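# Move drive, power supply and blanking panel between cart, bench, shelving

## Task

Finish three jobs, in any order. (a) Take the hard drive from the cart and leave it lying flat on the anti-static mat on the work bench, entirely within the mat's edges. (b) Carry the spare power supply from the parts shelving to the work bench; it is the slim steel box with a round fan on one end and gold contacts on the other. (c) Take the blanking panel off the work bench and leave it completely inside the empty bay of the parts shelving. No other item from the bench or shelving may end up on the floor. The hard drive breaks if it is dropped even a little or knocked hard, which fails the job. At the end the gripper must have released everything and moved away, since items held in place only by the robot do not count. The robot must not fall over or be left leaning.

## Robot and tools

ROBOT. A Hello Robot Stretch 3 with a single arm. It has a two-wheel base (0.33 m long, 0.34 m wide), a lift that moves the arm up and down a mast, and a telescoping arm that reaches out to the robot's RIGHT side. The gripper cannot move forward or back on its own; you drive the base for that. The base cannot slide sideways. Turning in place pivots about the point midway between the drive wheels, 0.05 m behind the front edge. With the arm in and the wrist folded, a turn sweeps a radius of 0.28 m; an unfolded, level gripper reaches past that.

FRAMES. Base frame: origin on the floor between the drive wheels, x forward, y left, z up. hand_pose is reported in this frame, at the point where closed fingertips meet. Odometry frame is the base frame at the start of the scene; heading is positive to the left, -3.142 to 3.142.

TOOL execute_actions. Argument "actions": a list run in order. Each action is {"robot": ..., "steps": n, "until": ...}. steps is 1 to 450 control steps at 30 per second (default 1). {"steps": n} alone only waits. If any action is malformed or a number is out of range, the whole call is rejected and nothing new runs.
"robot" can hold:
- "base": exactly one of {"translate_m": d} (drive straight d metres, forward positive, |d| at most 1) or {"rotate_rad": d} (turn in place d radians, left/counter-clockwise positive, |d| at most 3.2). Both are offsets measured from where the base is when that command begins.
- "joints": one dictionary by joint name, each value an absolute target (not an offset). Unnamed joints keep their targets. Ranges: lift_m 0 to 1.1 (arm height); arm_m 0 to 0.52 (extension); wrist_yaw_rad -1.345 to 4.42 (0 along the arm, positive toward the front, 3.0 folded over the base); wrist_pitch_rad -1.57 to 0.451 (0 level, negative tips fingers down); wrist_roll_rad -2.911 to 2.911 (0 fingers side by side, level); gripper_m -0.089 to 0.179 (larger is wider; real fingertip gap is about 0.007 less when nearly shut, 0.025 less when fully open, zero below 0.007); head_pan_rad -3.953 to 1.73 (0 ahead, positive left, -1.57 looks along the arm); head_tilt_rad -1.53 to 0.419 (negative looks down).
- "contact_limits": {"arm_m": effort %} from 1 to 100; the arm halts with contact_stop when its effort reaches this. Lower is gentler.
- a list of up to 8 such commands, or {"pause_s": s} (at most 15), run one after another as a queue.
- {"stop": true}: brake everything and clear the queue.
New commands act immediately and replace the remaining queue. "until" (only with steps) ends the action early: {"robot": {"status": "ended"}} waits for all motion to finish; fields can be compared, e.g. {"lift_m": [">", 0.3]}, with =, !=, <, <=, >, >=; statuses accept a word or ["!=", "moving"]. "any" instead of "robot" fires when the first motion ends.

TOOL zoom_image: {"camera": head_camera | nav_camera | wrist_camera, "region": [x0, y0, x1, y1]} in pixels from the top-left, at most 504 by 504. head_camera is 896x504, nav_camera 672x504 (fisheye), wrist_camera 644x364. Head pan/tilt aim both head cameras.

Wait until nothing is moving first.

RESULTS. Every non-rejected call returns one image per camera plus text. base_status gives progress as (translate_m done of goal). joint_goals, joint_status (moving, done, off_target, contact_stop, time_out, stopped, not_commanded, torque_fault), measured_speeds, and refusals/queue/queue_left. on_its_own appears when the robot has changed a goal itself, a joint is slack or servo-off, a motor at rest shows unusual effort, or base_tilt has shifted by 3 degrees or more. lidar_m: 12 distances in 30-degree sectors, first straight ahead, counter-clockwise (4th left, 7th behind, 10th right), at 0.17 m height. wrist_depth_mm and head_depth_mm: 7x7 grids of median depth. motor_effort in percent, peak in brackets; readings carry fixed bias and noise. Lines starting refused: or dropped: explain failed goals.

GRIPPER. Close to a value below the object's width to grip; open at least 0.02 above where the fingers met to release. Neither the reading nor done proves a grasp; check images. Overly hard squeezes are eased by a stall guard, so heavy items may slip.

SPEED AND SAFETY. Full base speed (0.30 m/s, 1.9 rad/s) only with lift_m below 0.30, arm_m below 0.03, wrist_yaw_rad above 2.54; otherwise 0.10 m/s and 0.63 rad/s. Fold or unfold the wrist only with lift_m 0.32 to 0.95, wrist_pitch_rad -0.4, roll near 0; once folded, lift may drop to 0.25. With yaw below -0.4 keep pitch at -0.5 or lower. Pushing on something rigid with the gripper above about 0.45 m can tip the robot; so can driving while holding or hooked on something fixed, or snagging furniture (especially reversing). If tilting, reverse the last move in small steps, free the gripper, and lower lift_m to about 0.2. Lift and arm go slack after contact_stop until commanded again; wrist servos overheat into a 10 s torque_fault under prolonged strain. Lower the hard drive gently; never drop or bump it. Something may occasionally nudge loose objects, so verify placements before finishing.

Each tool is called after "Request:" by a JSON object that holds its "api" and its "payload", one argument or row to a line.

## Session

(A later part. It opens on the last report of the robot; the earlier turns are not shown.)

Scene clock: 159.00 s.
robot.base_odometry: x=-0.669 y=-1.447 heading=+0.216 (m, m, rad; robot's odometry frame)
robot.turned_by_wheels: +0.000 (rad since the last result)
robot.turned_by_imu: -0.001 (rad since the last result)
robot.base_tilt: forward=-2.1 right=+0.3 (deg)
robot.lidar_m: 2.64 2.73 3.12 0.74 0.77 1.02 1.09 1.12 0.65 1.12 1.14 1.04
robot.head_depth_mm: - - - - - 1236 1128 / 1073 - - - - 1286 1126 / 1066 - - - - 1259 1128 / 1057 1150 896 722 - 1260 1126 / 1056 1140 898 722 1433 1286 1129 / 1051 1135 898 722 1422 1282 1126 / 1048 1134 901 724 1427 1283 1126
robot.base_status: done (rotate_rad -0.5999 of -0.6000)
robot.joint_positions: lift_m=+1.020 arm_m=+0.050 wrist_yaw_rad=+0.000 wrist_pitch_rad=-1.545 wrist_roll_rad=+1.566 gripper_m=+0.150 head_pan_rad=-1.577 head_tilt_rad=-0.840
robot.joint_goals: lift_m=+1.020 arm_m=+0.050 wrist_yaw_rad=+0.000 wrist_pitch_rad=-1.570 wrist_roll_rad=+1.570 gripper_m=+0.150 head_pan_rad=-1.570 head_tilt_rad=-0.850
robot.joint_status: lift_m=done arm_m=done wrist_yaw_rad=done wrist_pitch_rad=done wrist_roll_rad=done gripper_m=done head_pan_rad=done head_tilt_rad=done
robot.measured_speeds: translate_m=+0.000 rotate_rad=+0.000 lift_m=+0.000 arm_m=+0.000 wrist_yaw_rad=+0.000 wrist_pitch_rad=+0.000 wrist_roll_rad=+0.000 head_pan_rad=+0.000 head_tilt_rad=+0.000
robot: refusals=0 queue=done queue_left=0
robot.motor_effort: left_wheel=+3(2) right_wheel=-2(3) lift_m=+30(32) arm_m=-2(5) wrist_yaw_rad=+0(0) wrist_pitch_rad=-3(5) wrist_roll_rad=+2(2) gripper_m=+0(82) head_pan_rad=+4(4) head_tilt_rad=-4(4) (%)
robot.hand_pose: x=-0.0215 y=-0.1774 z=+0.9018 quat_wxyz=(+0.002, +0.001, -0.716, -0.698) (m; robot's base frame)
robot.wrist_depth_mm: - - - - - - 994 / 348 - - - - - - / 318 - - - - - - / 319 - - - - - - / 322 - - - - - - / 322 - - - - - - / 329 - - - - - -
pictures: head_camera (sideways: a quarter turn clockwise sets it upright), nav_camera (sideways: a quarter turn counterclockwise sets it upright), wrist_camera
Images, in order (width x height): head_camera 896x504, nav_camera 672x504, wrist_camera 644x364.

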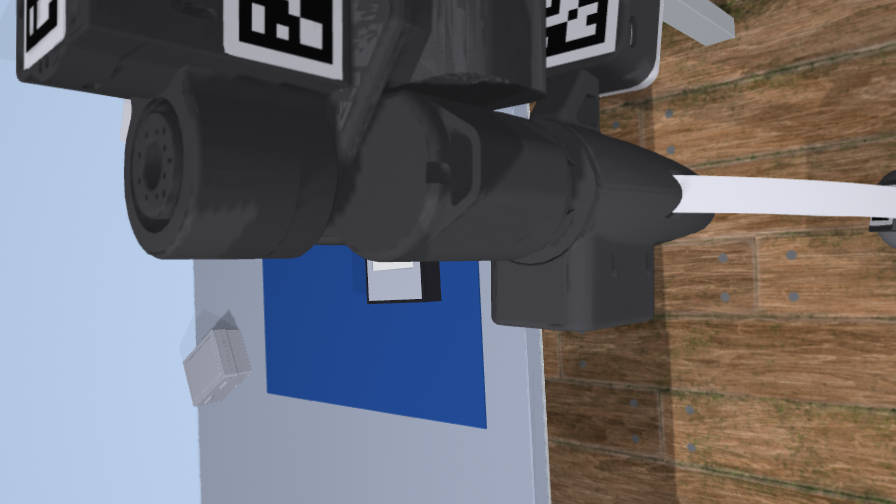

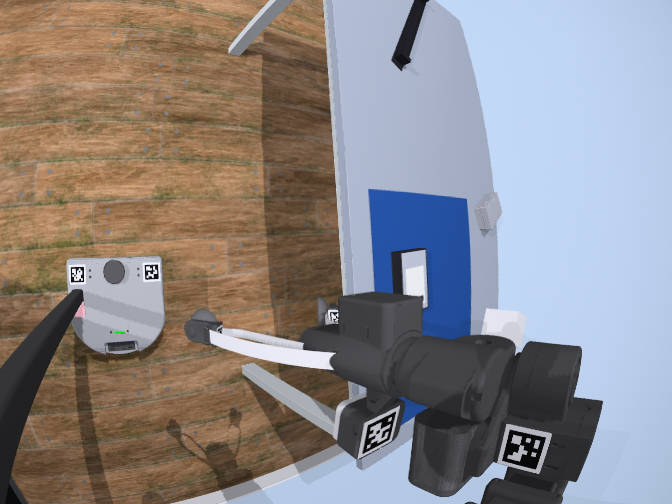

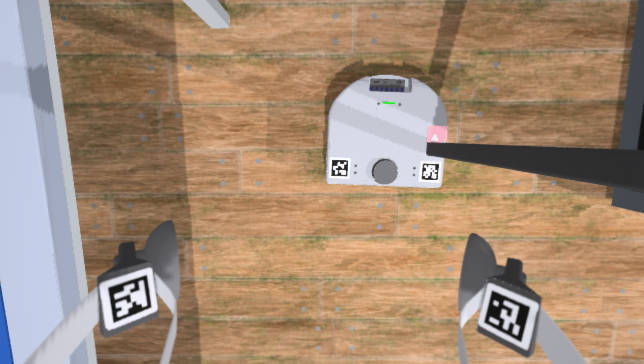

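Request:
{"api": "execute_actions", "payload": {
  "actions": [
    {"robot":[{"base":{"translate_m":0.8}},{"joints":{"arm_m":0.4}}],"steps":450,"until":{"robot":{"status":"ended"}}}
  ]
}}

Scene clock: 171.70 s.
robot.base_odometry: x=+0.113 y=-1.276 heading=+0.216 (m, m, rad; robot's odometry frame)
robot.turned_by_wheels: +0.000 (rad since the last result)
robot.turned_by_imu: +0.001 (rad since the last result)
robot.base_tilt: forward=-2.0 right=+0.3 (deg)
robot.lidar_m: 1.84 1.92 2.55 3.03 1.03 1.06 1.88 1.32 1.13 1.07 0.44 1.63
robot.head_depth_mm: - 1137 898 725 1398 1291 1126 / 1062 1130 900 725 1399 1284 1128 / - 1084 903 725 1404 1287 1124 / 1030 - 887 703 1400 1291 1126 / 1030 1129 895 724 653 1285 1123 / 1022 1130 902 725 651 1210 1121 / 1018 1161 1355 1504 1398 1280 1126
robot.base_status: done (translate_m +0.8000 of +0.8000)
robot.joint_positions: lift_m=+1.020 arm_m=+0.400 wrist_yaw_rad=+0.000 wrist_pitch_rad=-1.545 wrist_roll_rad=+1.566 gripper_m=+0.150 head_pan_rad=-1.577 head_tilt_rad=-0.840
robot.joint_goals: lift_m=+1.020 arm_m=+0.400 wrist_yaw_rad=+0.000 wrist_pitch_rad=-1.570 wrist_roll_rad=+1.570 gripper_m=+0.150 head_pan_rad=-1.570 head_tilt_rad=-0.850
robot.joint_status: lift_m=done arm_m=done wrist_yaw_rad=done wrist_pitch_rad=done wrist_roll_rad=done gripper_m=done head_pan_rad=done head_tilt_rad=done
robot.measured_speeds: translate_m=+0.000 rotate_rad=+0.000 lift_m=+0.000 arm_m=+0.000 wrist_yaw_rad=+0.000 wrist_pitch_rad=+0.000 wrist_roll_rad=+0.000 head_pan_rad=+0.000 head_tilt_rad=+0.000
robot: refusals=0 queue=done queue_left=0
robot.motor_effort: left_wheel=+3(4) right_wheel=-3(2) lift_m=+30(30) arm_m=+3(2) wrist_yaw_rad=+1(0) wrist_pitch_rad=-3(3) wrist_roll_rad=+2(2) gripper_m=-1(0) head_pan_rad=+4(4) head_tilt_rad=-4(5) (%)
robot.hand_pose: x=-0.0215 y=-0.5268 z=+0.9018 quat_wxyz=(+0.002, +0.001, -0.716, -0.698) (m; robot's base frame)
robot.wrist_depth_mm: 286 280 280 280 278 - 986 / 291 288 288 288 284 - - / 295 293 292 293 294 - - / 302 300 299 302 301 - - / 314 310 310 308 308 - - / 317 - 316 315 314 - - / 324 325 326 326 324 - -
pictures: head_camera (sideways: a quarter turn clockwise sets it upright), nav_camera (sideways: a quarter turn counterclockwise sets it upright), wrist_camera
Images, in order (width x height): head_camera 896x504, nav_camera 672x504, wrist_camera 644x364.

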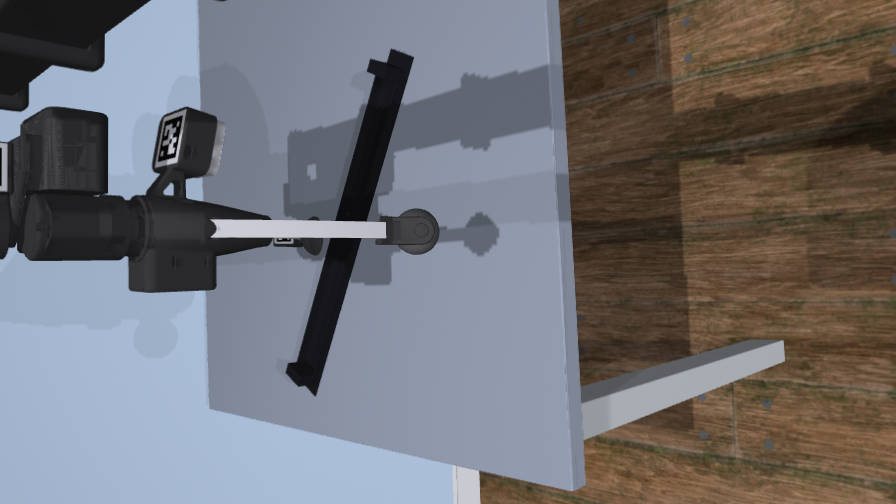

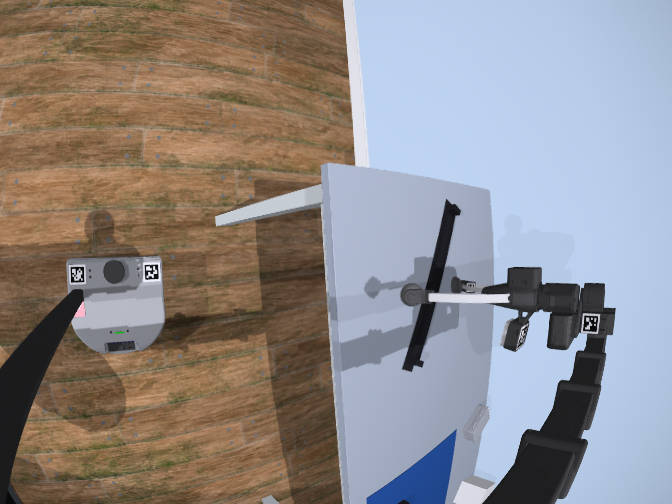

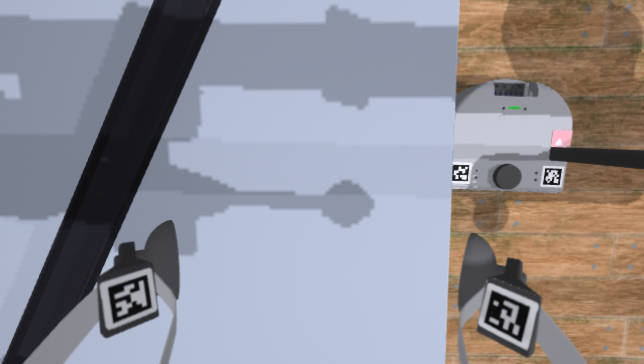

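Request:
{"api": "execute_actions", "payload": {
  "actions": [
    {"robot":[{"joints":{"arm_m":0.05}},{"base":{"rotate_rad":0.5}},{"base":{"translate_m":-0.25}},{"base":{"rotate_rad":-0.5}},{"base":{"translate_m":0.2},"joints":{"wrist_roll_rad":1.13}},{"joints":{"arm_m":0.5}},{"joints":{"lift_m":0.93}}],"steps":450,"until":{"robot":{"status":"ended"}}},
    {"steps":450,"until":{"robot":{"status":"ended"}}}
  ]
}}

Scene clock: 191.53 s.
robot.base_odometry: x=+0.119 y=-1.397 heading=+0.216 (m, m, rad; robot's odometry frame)
robot.turned_by_wheels: +0.000 (rad since the last result)
robot.turned_by_imu: -0.003 (rad since the last result)
robot.base_tilt: forward=-2.1 right=+0.3 (deg)
robot.lidar_m: 1.87 1.95 2.58 3.14 1.10 1.22 1.86 1.25 1.00 0.95 0.35 1.48
robot.head_depth_mm: 941 - - 689 607 1236 1127 / 906 1068 903 722 608 1240 1124 / 885 1078 900 706 607 1234 1126 / 911 - 870 725 607 1216 1127 / 922 1044 898 725 606 1211 1129 / 921 1044 899 724 606 696 1068 / 914 1050 1169 746 606 624 1125
robot.base_status: done (translate_m +0.2000 of +0.2000)
robot.joint_positions: lift_m=+0.930 arm_m=+0.500 wrist_yaw_rad=+0.000 wrist_pitch_rad=-1.546 wrist_roll_rad=+1.136 gripper_m=+0.150 head_pan_rad=-1.577 head_tilt_rad=-0.840
robot.joint_goals: lift_m=+0.930 arm_m=+0.500 wrist_yaw_rad=+0.000 wrist_pitch_rad=-1.570 wrist_roll_rad=+1.130 gripper_m=+0.150 head_pan_rad=-1.570 head_tilt_rad=-0.850
robot.joint_status: lift_m=done arm_m=done wrist_yaw_rad=done wrist_pitch_rad=done wrist_roll_rad=done gripper_m=done head_pan_rad=done head_tilt_rad=done
robot.measured_speeds: translate_m=+0.000 rotate_rad=+0.000 lift_m=+0.000 arm_m=+0.000 wrist_yaw_rad=+0.000 wrist_pitch_rad=+0.000 wrist_roll_rad=+0.000 head_pan_rad=+0.000 head_tilt_rad=+0.000
robot: refusals=0 queue=done queue_left=0
robot.motor_effort: left_wheel=+2(5) right_wheel=-3(8) lift_m=+24(30) arm_m=+3(3) wrist_yaw_rad=+0(1) wrist_pitch_rad=-3(3) wrist_roll_rad=-3(5) gripper_m=+0(0) head_pan_rad=+4(3) head_tilt_rad=-6(5) (%)
robot.hand_pose: x=-0.0216 y=-0.6267 z=+0.8121 quat_wxyz=(+0.155, +0.150, -0.699, -0.682) (m; robot's base frame)
robot.wrist_depth_mm: 200 196 195 196 194 193 189 / 200 200 201 200 200 196 193 / 205 206 204 205 203 200 202 / 211 211 210 210 208 204 206 / 215 215 216 211 211 212 211 / 222 - 219 215 218 - 215 / 228 228 223 225 223 223 220
pictures: head_camera (sideways: a quarter turn clockwise sets it upright), nav_camera (sideways: a quarter turn counterclockwise sets it upright), wrist_camera
Images, in order (width x height): head_camera 896x504, nav_camera 672x504, wrist_camera 644x364.

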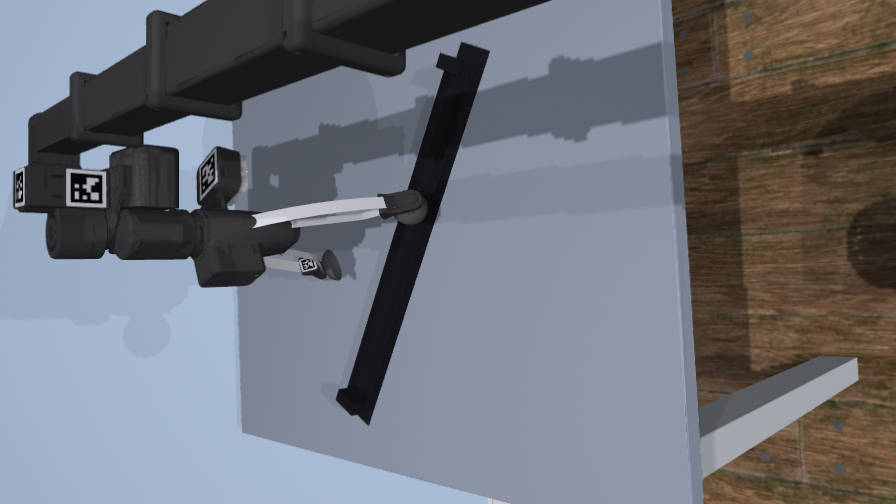

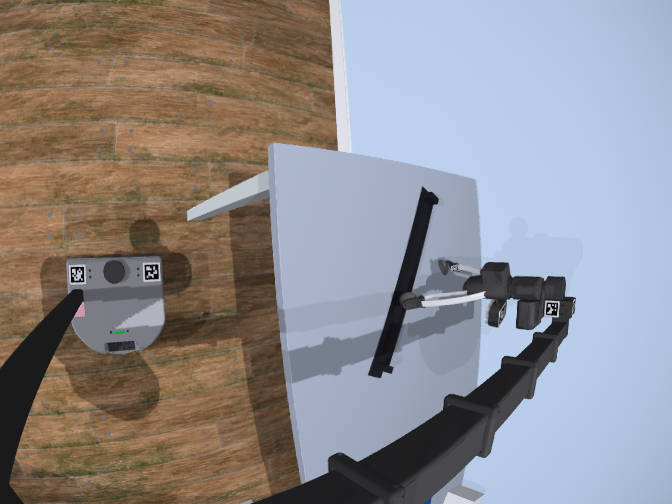

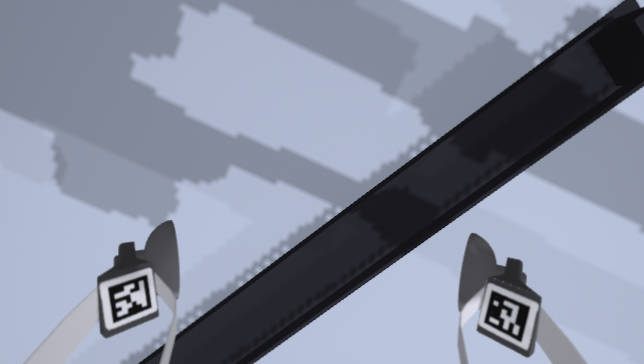

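Request:
{"api": "execute_actions", "payload": {
  "actions": [
    {"robot":[{"joints":{"wrist_roll_rad":2.0,"gripper_m":0.11}},{"joints":{"lift_m":0.91}}],"steps":450,"until":{"robot":{"status":"ended"}}}
  ]
}}

Scene clock: 193.53 s.
robot.base_odometry: x=+0.119 y=-1.397 heading=+0.216 (m, m, rad; robot's odometry frame)
robot.turned_by_wheels: +0.000 (rad since the last result)
robot.turned_by_imu: +0.000 (rad since the last result)
robot.base_tilt: forward=-2.0 right=+0.4 (deg)
robot.lidar_m: 1.87 1.95 2.59 3.14 1.10 1.22 1.85 1.26 1.00 0.95 0.35 1.48
robot.head_depth_mm: 945 1043 - - 600 1233 1124 / 922 - 872 724 609 1243 1126 / 899 1100 884 724 607 1237 1128 / 912 1043 870 715 607 1213 1125 / 920 1041 900 726 608 1219 1125 / 918 1042 900 724 607 695 1066 / 912 1048 1167 746 606 624 1128
robot.base_status: done (translate_m +0.2000 of +0.2000)
robot.joint_positions: lift_m=+0.910 arm_m=+0.500 wrist_yaw_rad=+0.000 wrist_pitch_rad=-1.546 wrist_roll_rad=+1.993 gripper_m=+0.110 head_pan_rad=-1.577 head_tilt_rad=-0.840
robot.joint_goals: lift_m=+0.910 arm_m=+0.500 wrist_yaw_rad=+0.000 wrist_pitch_rad=-1.570 wrist_roll_rad=+2.000 gripper_m=+0.110 head_pan_rad=-1.570 head_tilt_rad=-0.850
robot.joint_status: lift_m=done arm_m=done wrist_yaw_rad=done wrist_pitch_rad=done wrist_roll_rad=done gripper_m=done head_pan_rad=done head_tilt_rad=done
robot.measured_speeds: translate_m=+0.000 rotate_rad=+0.000 lift_m=+0.000 arm_m=+0.000 wrist_yaw_rad=+0.000 wrist_pitch_rad=+0.000 wrist_roll_rad=+0.000 head_pan_rad=+0.000 head_tilt_rad=+0.000
robot: refusals=0 queue=done queue_left=0
robot.motor_effort: left_wheel=+3(3) right_wheel=-3(3) lift_m=+24(24) arm_m=+3(3) wrist_yaw_rad=+0(1) wrist_pitch_rad=-3(3) wrist_roll_rad=+3(1) gripper_m=-1(83) head_pan_rad=+3(4) head_tilt_rad=-5(4) (%)
robot.hand_pose: x=-0.0215 y=-0.6267 z=+0.7921 quat_wxyz=(-0.150, -0.147, -0.700, -0.683) (m; robot's base frame)
robot.wrist_depth_mm: 178 177 177 174 174 174 174 / 182 180 180 178 177 178 176 / 185 186 183 182 182 182 181 / 190 190 188 186 186 185 186 / 195 196 192 192 191 191 191 / 201 199 197 196 196 195 195 / 206 206 206 200 200 202 199
pictures: head_camera (sideways: a quarter turn clockwise sets it upright), nav_camera (sideways: a quarter turn counterclockwise sets it upright), wrist_camera
Images, in order (width x height): head_camera 896x504, nav_camera 672x504, wrist_camera 644x364.

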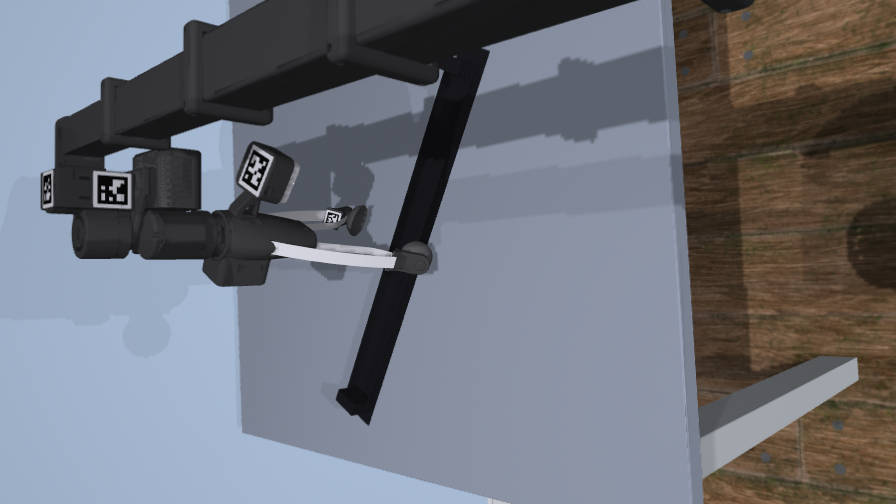

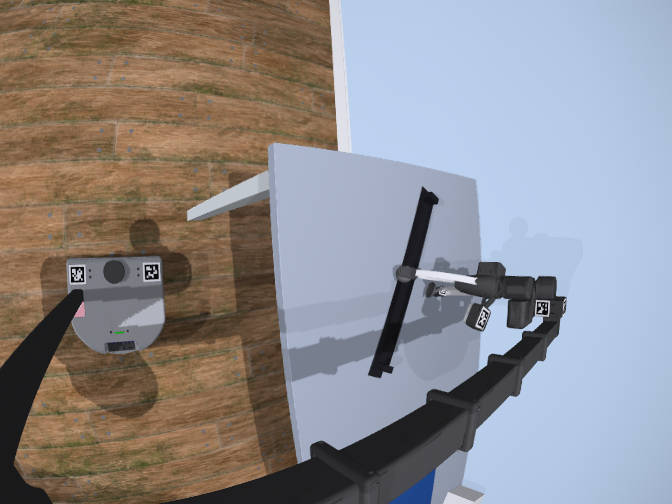

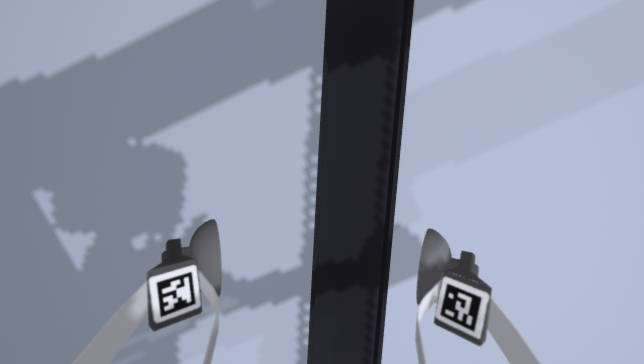

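Request:
{"api": "execute_actions", "payload": {
  "actions": [
    {"robot":{"joints":{"arm_m":0.48,"gripper_m":0.09,"lift_m":0.885}},"steps":450,"until":{"robot":{"status":"ended"}}},
    {"robot":[{"joints":{"lift_m":0.897}},{"joints":{"gripper_m":0.0}},{"pause_s":0.5},{"joints":{"lift_m":0.95}}],"steps":450,"until":{"robot":{"status":"ended"}}}
  ]
}}

Scene clock: 195.23 s.
robot.base_odometry: x=+0.119 y=-1.397 heading=+0.216 (m, m, rad; robot's odometry frame)
robot.turned_by_wheels: +0.000 (rad since the last result)
robot.turned_by_imu: +0.000 (rad since the last result)
robot.base_tilt: forward=-2.1 right=+0.3 (deg)
robot.lidar_m: 1.87 1.94 2.59 3.13 1.10 1.22 1.86 1.25 1.00 0.95 0.35 1.47
robot.head_depth_mm: 941 1060 - - 594 1239 1127 / 923 - 871 720 607 1234 1127 / 901 1045 870 724 608 1239 1125 / 915 1040 868 715 608 1218 1127 / 926 1047 899 726 607 1213 1130 / 921 1044 900 723 606 696 1065 / 912 1049 1171 746 606 625 1125
robot.base_status: done (translate_m +0.2000 of +0.2000)
robot.joint_positions: lift_m=+0.898 arm_m=+0.480 wrist_yaw_rad=-0.003 wrist_pitch_rad=-1.533 wrist_roll_rad=+2.004 gripper_m=+0.090 head_pan_rad=-1.577 head_tilt_rad=-0.840
robot.joint_goals: lift_m=+0.898 arm_m=+0.480 wrist_yaw_rad=+0.000 wrist_pitch_rad=-1.570 wrist_roll_rad=+2.000 gripper_m=+0.090 head_pan_rad=-1.570 head_tilt_rad=-0.850
robot.joint_status: lift_m=contact_stop arm_m=done wrist_yaw_rad=done wrist_pitch_rad=done wrist_roll_rad=done gripper_m=done head_pan_rad=done head_tilt_rad=done
robot.measured_speeds: translate_m=+0.000 rotate_rad=+0.000 lift_m=+0.005 arm_m=+0.000 wrist_yaw_rad=+0.000 wrist_pitch_rad=+0.000 wrist_roll_rad=+0.000 head_pan_rad=+0.000 head_tilt_rad=+0.000
robot: refusals=0 queue=dropped queue_left=0
robot.on_its_own: lift_m is slack since a contact_stop, until your next command for it
robot.motor_effort: left_wheel=+5(3) right_wheel=-7(8) lift_m=+21(26) arm_m=-3(6) wrist_yaw_rad=+3(4) wrist_pitch_rad=-10(12) wrist_roll_rad=-2(3) gripper_m=+1(73) head_pan_rad=+4(4) head_tilt_rad=-4(5) (%)
robot.hand_pose: x=-0.0214 y=-0.6108 z=+0.7801 quat_wxyz=(-0.155, -0.150, -0.703, -0.677) (m; robot's base frame)
robot.wrist_depth_mm: 169 167 165 162 162 162 161 / 173 172 169 165 167 166 165 / 178 175 174 170 171 170 169 / 181 180 178 175 175 175 172 / 186 184 183 179 179 178 177 / 191 189 189 183 186 184 181 / 197 196 194 188 191 187 186
pictures: head_camera (sideways: a quarter turn clockwise sets it upright), nav_camera (sideways: a quarter turn counterclockwise sets it upright), wrist_camera
replaced: robot.lift_m: its motion had ended contact_stop
dropped: robot: command 0 of its queue: lift_m: contact_stop
Images, in order (width x height): head_camera 896x504, nav_camera 672x504, wrist_camera 644x364.

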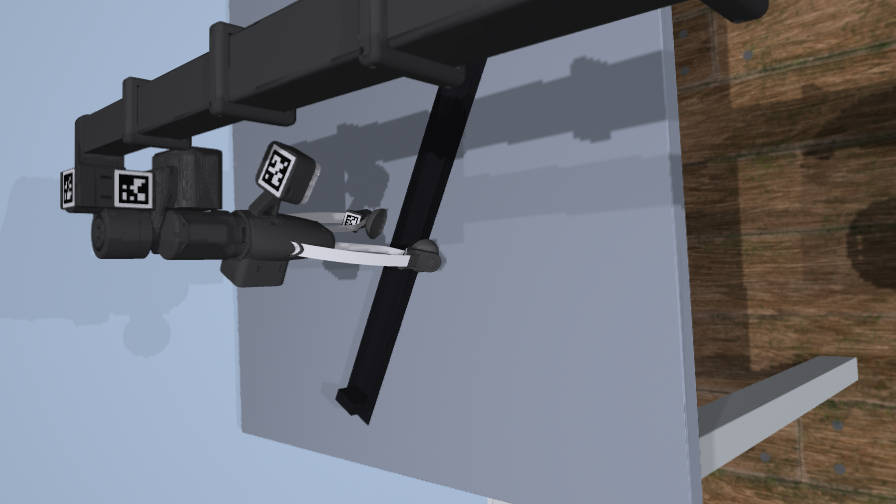

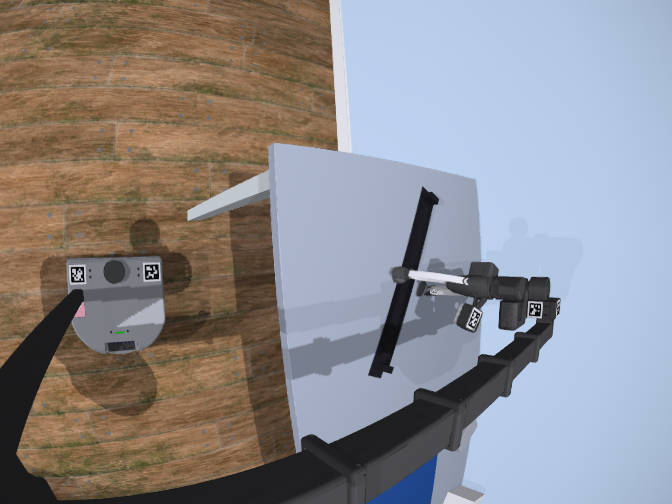

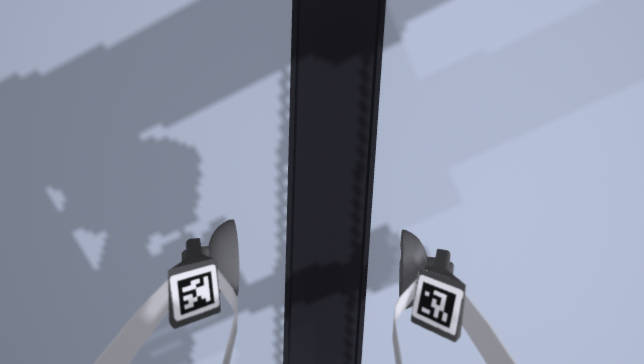

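Request:
{"api": "execute_actions", "payload": {
  "actions": [
    {"robot":[{"joints":{"lift_m":0.906}},{"joints":{"gripper_m":0.005}},{"pause_s":0.6},{"joints":{"lift_m":0.97}}],"steps":450,"until":{"robot":{"status":"ended"}}}
  ]
}}

Scene clock: 199.00 s.
robot.base_odometry: x=+0.119 y=-1.397 heading=+0.216 (m, m, rad; robot's odometry frame)
robot.turned_by_wheels: +0.000 (rad since the last result)
robot.turned_by_imu: -0.001 (rad since the last result)
robot.base_tilt: forward=-2.1 right=+0.3 (deg)
robot.lidar_m: 1.88 1.94 2.58 3.14 1.10 1.22 1.86 1.26 1.01 0.95 0.35 1.48
robot.head_depth_mm: 910 - 870 706 608 1235 1125 / - 1065 900 686 609 1234 1129 / - 1043 897 705 608 1234 1131 / 927 - 887 724 607 1213 1124 / 924 1041 900 723 606 1213 1127 / 919 1040 842 723 607 696 1070 / 911 1049 1170 724 607 623 1125
robot.base_status: done (translate_m +0.2000 of +0.2000)
robot.joint_positions: lift_m=+0.970 arm_m=+0.480 wrist_yaw_rad=-0.002 wrist_pitch_rad=-1.545 wrist_roll_rad=+2.004 gripper_m=+0.006 head_pan_rad=-1.577 head_tilt_rad=-0.840
robot.joint_goals: lift_m=+0.970 arm_m=+0.480 wrist_yaw_rad=+0.000 wrist_pitch_rad=-1.570 wrist_roll_rad=+2.000 gripper_m=+0.005 head_pan_rad=-1.570 head_tilt_rad=-0.850
robot.joint_status: lift_m=done arm_m=done wrist_yaw_rad=done wrist_pitch_rad=done wrist_roll_rad=done gripper_m=done head_pan_rad=done head_tilt_rad=done
robot.measured_speeds: translate_m=+0.000 rotate_rad=+0.000 lift_m=+0.000 arm_m=+0.000 wrist_yaw_rad=+0.000 wrist_pitch_rad=+0.000 wrist_roll_rad=+0.000 head_pan_rad=+0.000 head_tilt_rad=+0.000
robot: refusals=0 queue=done queue_left=0
robot.motor_effort: left_wheel=+2(4) right_wheel=-1(7) lift_m=+31(32) arm_m=-2(3) wrist_yaw_rad=+2(3) wrist_pitch_rad=-3(13) wrist_roll_rad=-2(2) gripper_m=-13(86) head_pan_rad=+3(4) head_tilt_rad=-5(4) (%)
robot.hand_pose: x=-0.0214 y=-0.6074 z=+0.8518 quat_wxyz=(-0.154, -0.151, -0.699, -0.682) (m; robot's base frame)
robot.wrist_depth_mm: 236 235 233 171 232 229 229 / 241 239 238 174 237 235 234 / 246 247 244 178 243 241 241 / 253 252 252 182 250 247 246 / 258 257 257 187 253 256 252 / 265 265 261 192 259 258 258 / 273 274 270 196 271 266 266
pictures: head_camera (sideways: a quarter turn clockwise sets it upright), nav_camera (sideways: a quarter turn counterclockwise sets it upright), wrist_camera
Images, in order (width x height): head_camera 896x504, nav_camera 672x504, wrist_camera 644x364.

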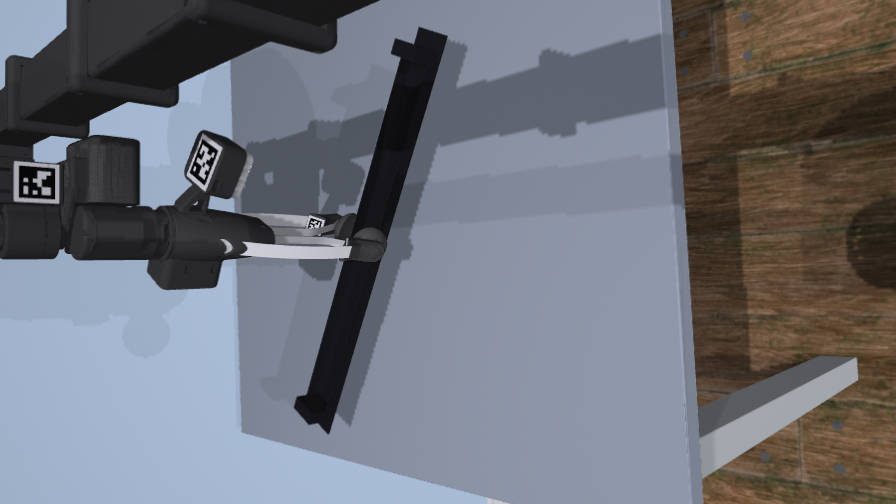

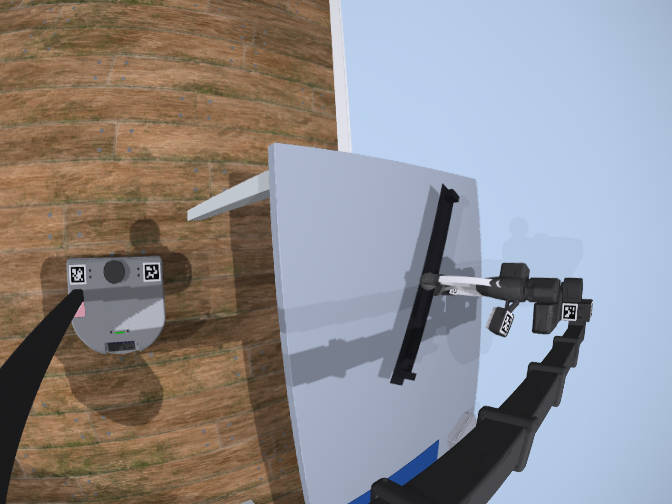

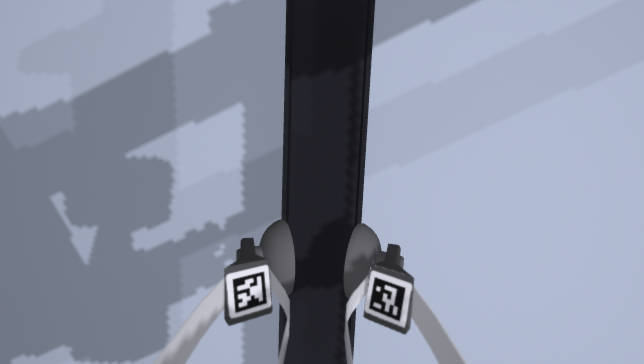

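Request:
{"api": "execute_actions", "payload": {
  "actions": [
    {"robot":[{"joints":{"lift_m":1.02,"wrist_roll_rad":1.57}},{"joints":{"arm_m":0.05}},{"base":{"rotate_rad":1.46}},{"base":{"translate_m":1.0},"joints":{"lift_m":0.7,"wrist_pitch_rad":-0.8}},{"base":{"translate_m":1.0}},{"base":{"translate_m":0.8}},{"base":{"rotate_rad":1.68},"joints":{"head_pan_rad":-1.1,"head_tilt_rad":-0.6}}],"steps":450,"until":{"robot":{"status":"ended"}}},
    {"steps":450,"until":{"robot":{"status":"ended"}}},
    {"steps":450,"until":{"robot":{"status":"ended"}}},
    {"steps":450,"until":{"robot":{"status":"ended"}}}
  ]
}}

Scene clock: 244.60 s.
robot.base_odometry: x=-0.174 y=+1.388 heading=-2.928 (m, m, rad; robot's odometry frame)
robot.turned_by_wheels: +3.140 (rad since the last result)
robot.turned_by_imu: +3.124 (rad since the last result)
robot.base_tilt: forward=-2.0 right=+0.2 (deg)
robot.lidar_m: 1.36 1.35 1.45 3.66 2.20 1.07 1.02 1.38 0.97 0.92 0.83 0.59
robot.head_depth_mm: 728 793 874 971 1090 1243 1230 / 756 829 914 1023 1153 1328 1231 / 787 864 961 1079 1230 1380 1156 / 821 898 990 1116 1277 1433 1152 / 794 921 967 1186 1201 1389 1237 / 894 997 877 1256 1075 973 1114 / 935 1048 769 641 720 918 1179
robot.base_status: done (rotate_rad +1.6798 of +1.6800)
robot.joint_positions: lift_m=+0.700 arm_m=+0.050 wrist_yaw_rad=+0.000 wrist_pitch_rad=-0.820 wrist_roll_rad=+1.575 gripper_m=+0.006 head_pan_rad=-1.107 head_tilt_rad=-0.606
robot.joint_goals: lift_m=+0.700 arm_m=+0.050 wrist_yaw_rad=+0.000 wrist_pitch_rad=-0.800 wrist_roll_rad=+1.570 gripper_m=+0.005 head_pan_rad=-1.100 head_tilt_rad=-0.600
robot.joint_status: lift_m=done arm_m=done wrist_yaw_rad=done wrist_pitch_rad=done wrist_roll_rad=done gripper_m=done head_pan_rad=done head_tilt_rad=done
robot.measured_speeds: translate_m=+0.000 rotate_rad=+0.000 lift_m=+0.000 arm_m=+0.000 wrist_yaw_rad=+0.000 wrist_pitch_rad=+0.000 wrist_roll_rad=+0.000 head_pan_rad=+0.000 head_tilt_rad=+0.000
robot: refusals=0 queue=done queue_left=0
robot.motor_effort: left_wheel=-2(5) right_wheel=+4(6) lift_m=+25(32) arm_m=-2(2) wrist_yaw_rad=+0(3) wrist_pitch_rad=+10(11) wrist_roll_rad=-2(2) gripper_m=-13(13) head_pan_rad=+4(31) head_tilt_rad=+2(20) (%)
robot.hand_pose: x=-0.0215 y=-0.3522 z=+0.6348 quat_wxyz=(-0.001, -0.001, -0.917, -0.399) (m; robot's base frame)
robot.wrist_depth_mm: 533 619 753 170 766 660 548 / 522 615 772 174 789 665 562 / 532 616 784 179 800 656 567 / 541 643 799 182 827 677 583 / 540 650 779 188 820 672 581 / 544 654 751 192 815 714 579 / 545 643 831 197 861 693 583
pictures: head_camera (sideways: a quarter turn clockwise sets it upright), nav_camera (sideways: a quarter turn counterclockwise sets it upright), wrist_camera
Images, in order (width x height): head_camera 896x504, nav_camera 672x504, wrist_camera 644x364.

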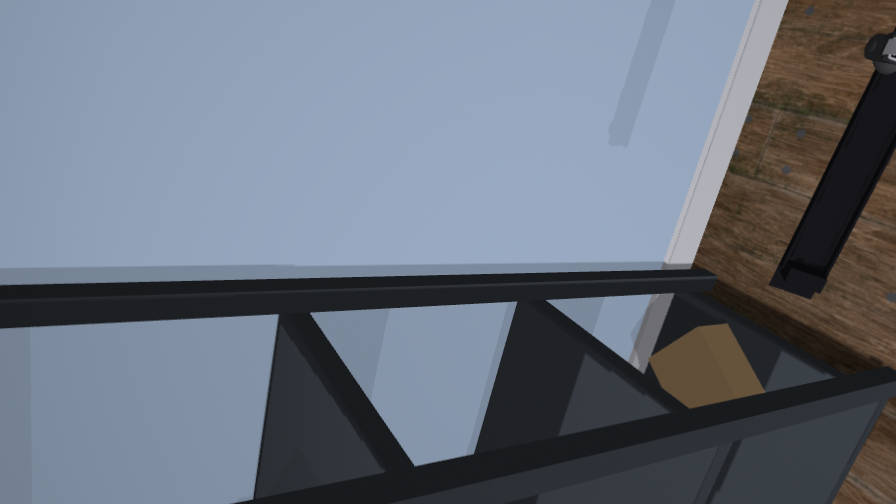

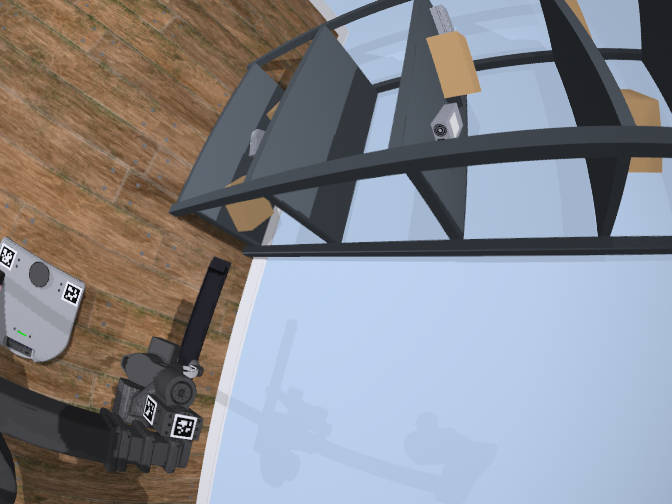

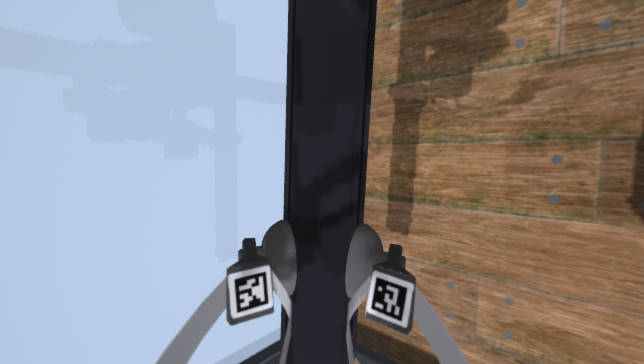

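Request:
{"api": "execute_actions", "payload": {
  "actions": [
    {"robot":[{"joints":{"wrist_pitch_rad":-1.55}},{"base":{"rotate_rad":0.06}},{"base":{"translate_m":0.85},"joints":{"head_pan_rad":-1.57,"head_tilt_rad":-0.9}}],"steps":450,"until":{"robot":{"status":"ended"}}}
  ]
}}

Scene clock: 256.93 s.
robot.base_odometry: x=-0.992 y=+1.158 heading=-2.868 (m, m, rad; robot's odometry frame)
robot.turned_by_wheels: +0.060 (rad since the last result)
robot.turned_by_imu: +0.060 (rad since the last result)
robot.base_tilt: forward=-2.0 right=+0.3 (deg)
robot.lidar_m: 1.45 1.14 0.84 0.92 3.24 2.38 1.86 0.59 0.57 0.65 0.64 0.62
robot.head_depth_mm: 762 551 501 1000 866 1215 - / 766 560 500 998 857 - 1059 / 767 579 500 998 865 - 638 / 752 558 499 995 864 1207 635 / 540 514 499 997 867 1210 1059 / 540 468 499 994 864 1213 1059 / 754 519 499 995 863 1211 1097
robot.base_status: done (translate_m +0.8500 of +0.8500)
robot.joint_positions: lift_m=+0.700 arm_m=+0.050 wrist_yaw_rad=+0.000 wrist_pitch_rad=-1.540 wrist_roll_rad=+1.575 gripper_m=+0.006 head_pan_rad=-1.563 head_tilt_rad=-0.889
robot.joint_goals: lift_m=+0.700 arm_m=+0.050 wrist_yaw_rad=+0.000 wrist_pitch_rad=-1.550 wrist_roll_rad=+1.570 gripper_m=+0.005 head_pan_rad=-1.570 head_tilt_rad=-0.900
robot.joint_status: lift_m=done arm_m=done wrist_yaw_rad=done wrist_pitch_rad=done wrist_roll_rad=done gripper_m=done head_pan_rad=done head_tilt_rad=done
robot.measured_speeds: translate_m=+0.000 rotate_rad=+0.000 lift_m=+0.000 arm_m=+0.000 wrist_yaw_rad=+0.000 wrist_pitch_rad=+0.000 wrist_roll_rad=+0.000 head_pan_rad=+0.000 head_tilt_rad=+0.000
robot: refusals=0 queue=done queue_left=0
robot.motor_effort: left_wheel=-2(5) right_wheel=+3(7) lift_m=+25(25) arm_m=-2(2) wrist_yaw_rad=+0(1) wrist_pitch_rad=-5(9) wrist_roll_rad=-2(2) gripper_m=-13(13) head_pan_rad=-3(32) head_tilt_rad=-5(24) (%)
robot.hand_pose: x=-0.0215 y=-0.1787 z=+0.5820 quat_wxyz=(-0.001, -0.002, -0.718, -0.696) (m; robot's base frame)
robot.wrist_depth_mm: 548 639 709 169 707 705 675 / 571 659 725 175 - 720 711 / 715 663 757 178 - 727 746 / 694 704 768 182 - 754 744 / 726 718 798 187 774 763 752 / 617 721 742 191 790 799 784 / 645 732 844 197 814 794 833
pictures: head_camera (sideways: a quarter turn clockwise sets it upright), nav_camera (sideways: a quarter turn counterclockwise sets it upright), wrist_camera
Images, in order (width x height): head_camera 896x504, nav_camera 672x504, wrist_camera 644x364.

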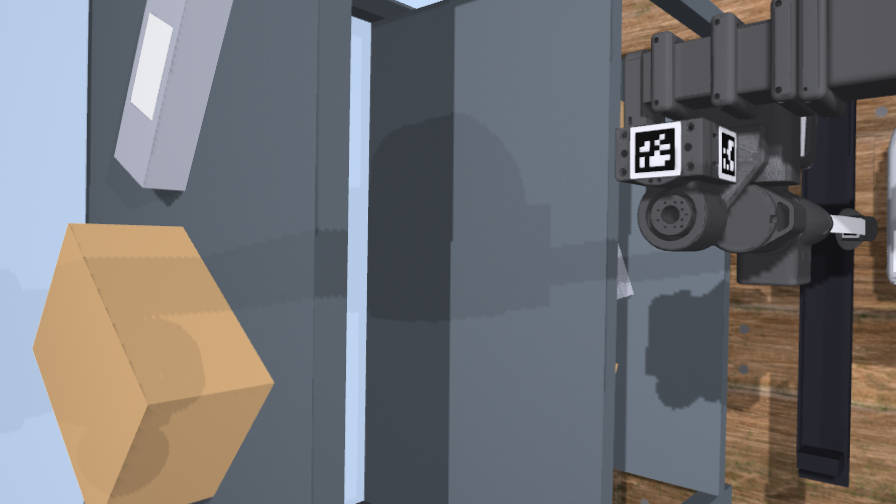

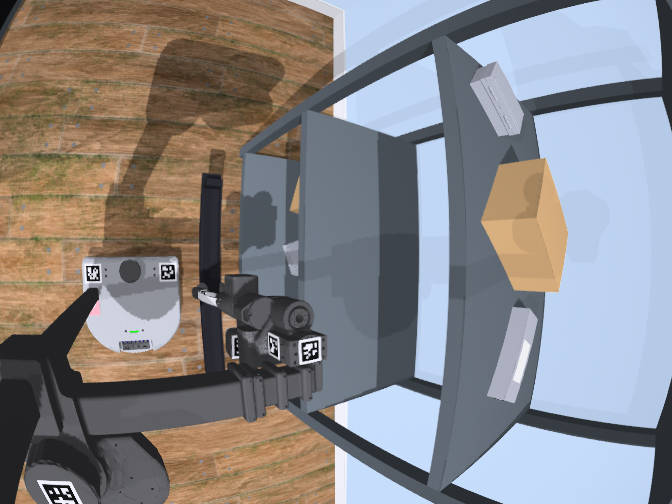

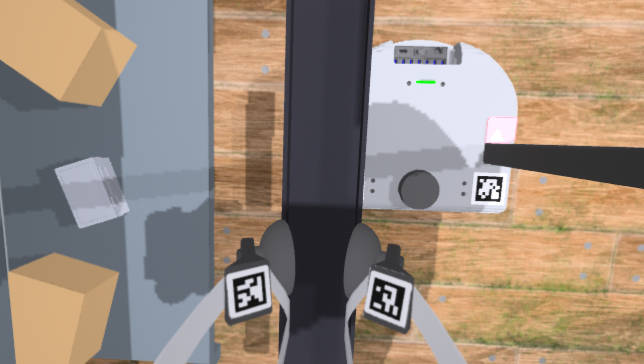

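Request:
{"api": "execute_actions", "payload": {
  "actions": [
    {"robot":[{"joints":{"lift_m":0.62}},{"joints":{"arm_m":0.48}}],"steps":450,"until":{"robot":{"status":"ended"}}}
  ]
}}

Scene clock: 261.27 s.
robot.base_odometry: x=-0.992 y=+1.158 heading=-2.868 (m, m, rad; robot's odometry frame)
robot.turned_by_wheels: +0.000 (rad since the last result)
robot.turned_by_imu: +0.000 (rad since the last result)
robot.base_tilt: forward=-2.5 right=-0.4 (deg)
robot.lidar_m: 1.45 1.14 0.84 0.92 3.21 2.37 1.86 0.60 0.57 0.65 0.64 0.62
robot.head_depth_mm: 774 563 509 1006 872 1210 1130 / 775 575 511 1019 891 - - / 778 592 510 - 852 1218 1123 / 767 580 511 1039 854 1212 1118 / 567 534 511 1009 876 1217 1116 / 568 486 512 1006 892 1217 1120 / 766 529 513 1009 894 1219 1122
robot.base_status: done (translate_m +0.8500 of +0.8500)
robot.joint_positions: lift_m=+0.620 arm_m=+0.332 wrist_yaw_rad=-0.004 wrist_pitch_rad=-1.558 wrist_roll_rad=+1.576 gripper_m=+0.005 head_pan_rad=-1.563 head_tilt_rad=-0.891
robot.joint_goals: lift_m=+0.620 arm_m=+0.334 wrist_yaw_rad=+0.000 wrist_pitch_rad=-1.550 wrist_roll_rad=+1.570 gripper_m=+0.005 head_pan_rad=-1.570 head_tilt_rad=-0.900
robot.joint_status: lift_m=done arm_m=contact_stop wrist_yaw_rad=done wrist_pitch_rad=done wrist_roll_rad=done gripper_m=done head_pan_rad=done head_tilt_rad=done
robot.measured_speeds: translate_m=+0.000 rotate_rad=+0.001 lift_m=-0.001 arm_m=-0.040 wrist_yaw_rad=+0.020 wrist_pitch_rad=+0.024 wrist_roll_rad=+0.000 head_pan_rad=+0.000 head_tilt_rad=-0.024
robot: refusals=0 queue=dropped queue_left=0
robot.on_its_own: arm_m is slack since a contact_stop, until your next command for it (your +0.480 is given up)
robot.motor_effort: left_wheel=-3(5) right_wheel=+0(7) lift_m=+22(27) arm_m=+14(24) wrist_yaw_rad=+4(6) wrist_pitch_rad=+4(7) wrist_roll_rad=-3(3) gripper_m=+30(30) head_pan_rad=-3(3) head_tilt_rad=-5(6) (%)
robot.hand_pose: x=-0.0215 y=-0.4562 z=+0.5024 quat_wxyz=(-0.003, -0.004, -0.711, -0.703) (m; robot's base frame)
robot.wrist_depth_mm: 122 122 123 123 640 635 629 / 125 125 126 126 655 - - / 128 128 128 129 671 - - / 131 132 132 133 685 - - / 135 135 135 136 714 708 730 / 138 138 140 139 - 720 720 / 142 142 143 144 745 731 747
pictures: head_camera (sideways: a quarter turn clockwise sets it upright), nav_camera (sideways: a quarter turn counterclockwise sets it upright), wrist_camera
Images, in order (width x height): head_camera 896x504, nav_camera 672x504, wrist_camera 644x364.

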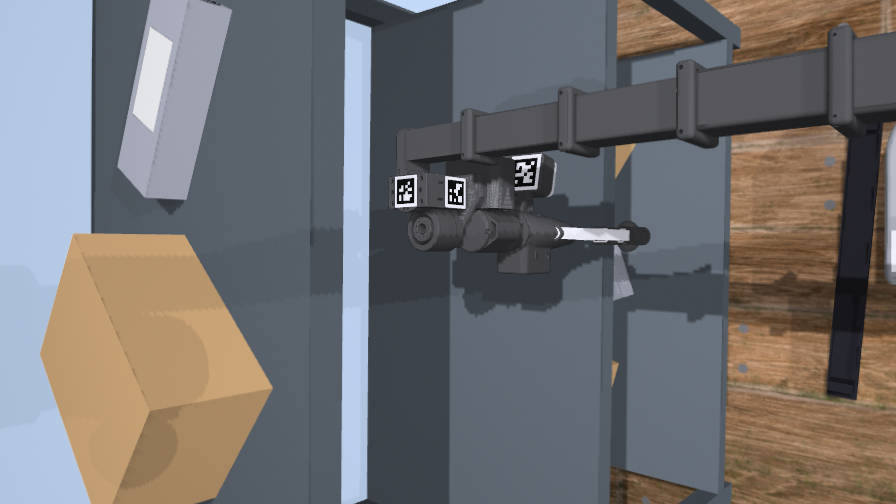

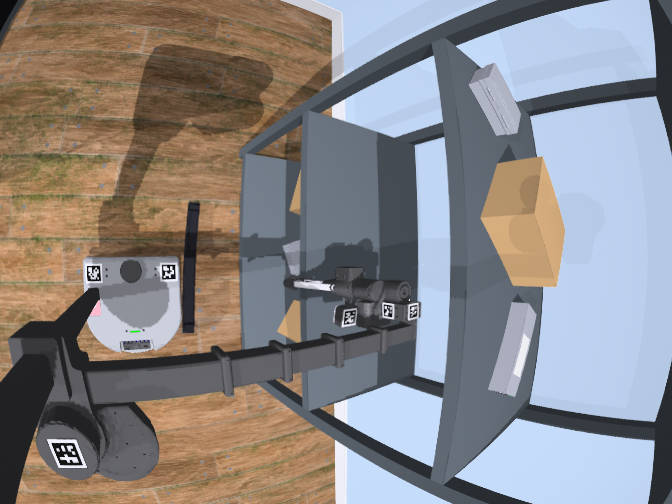

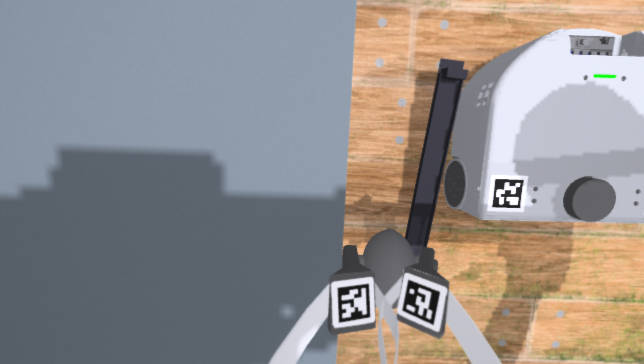

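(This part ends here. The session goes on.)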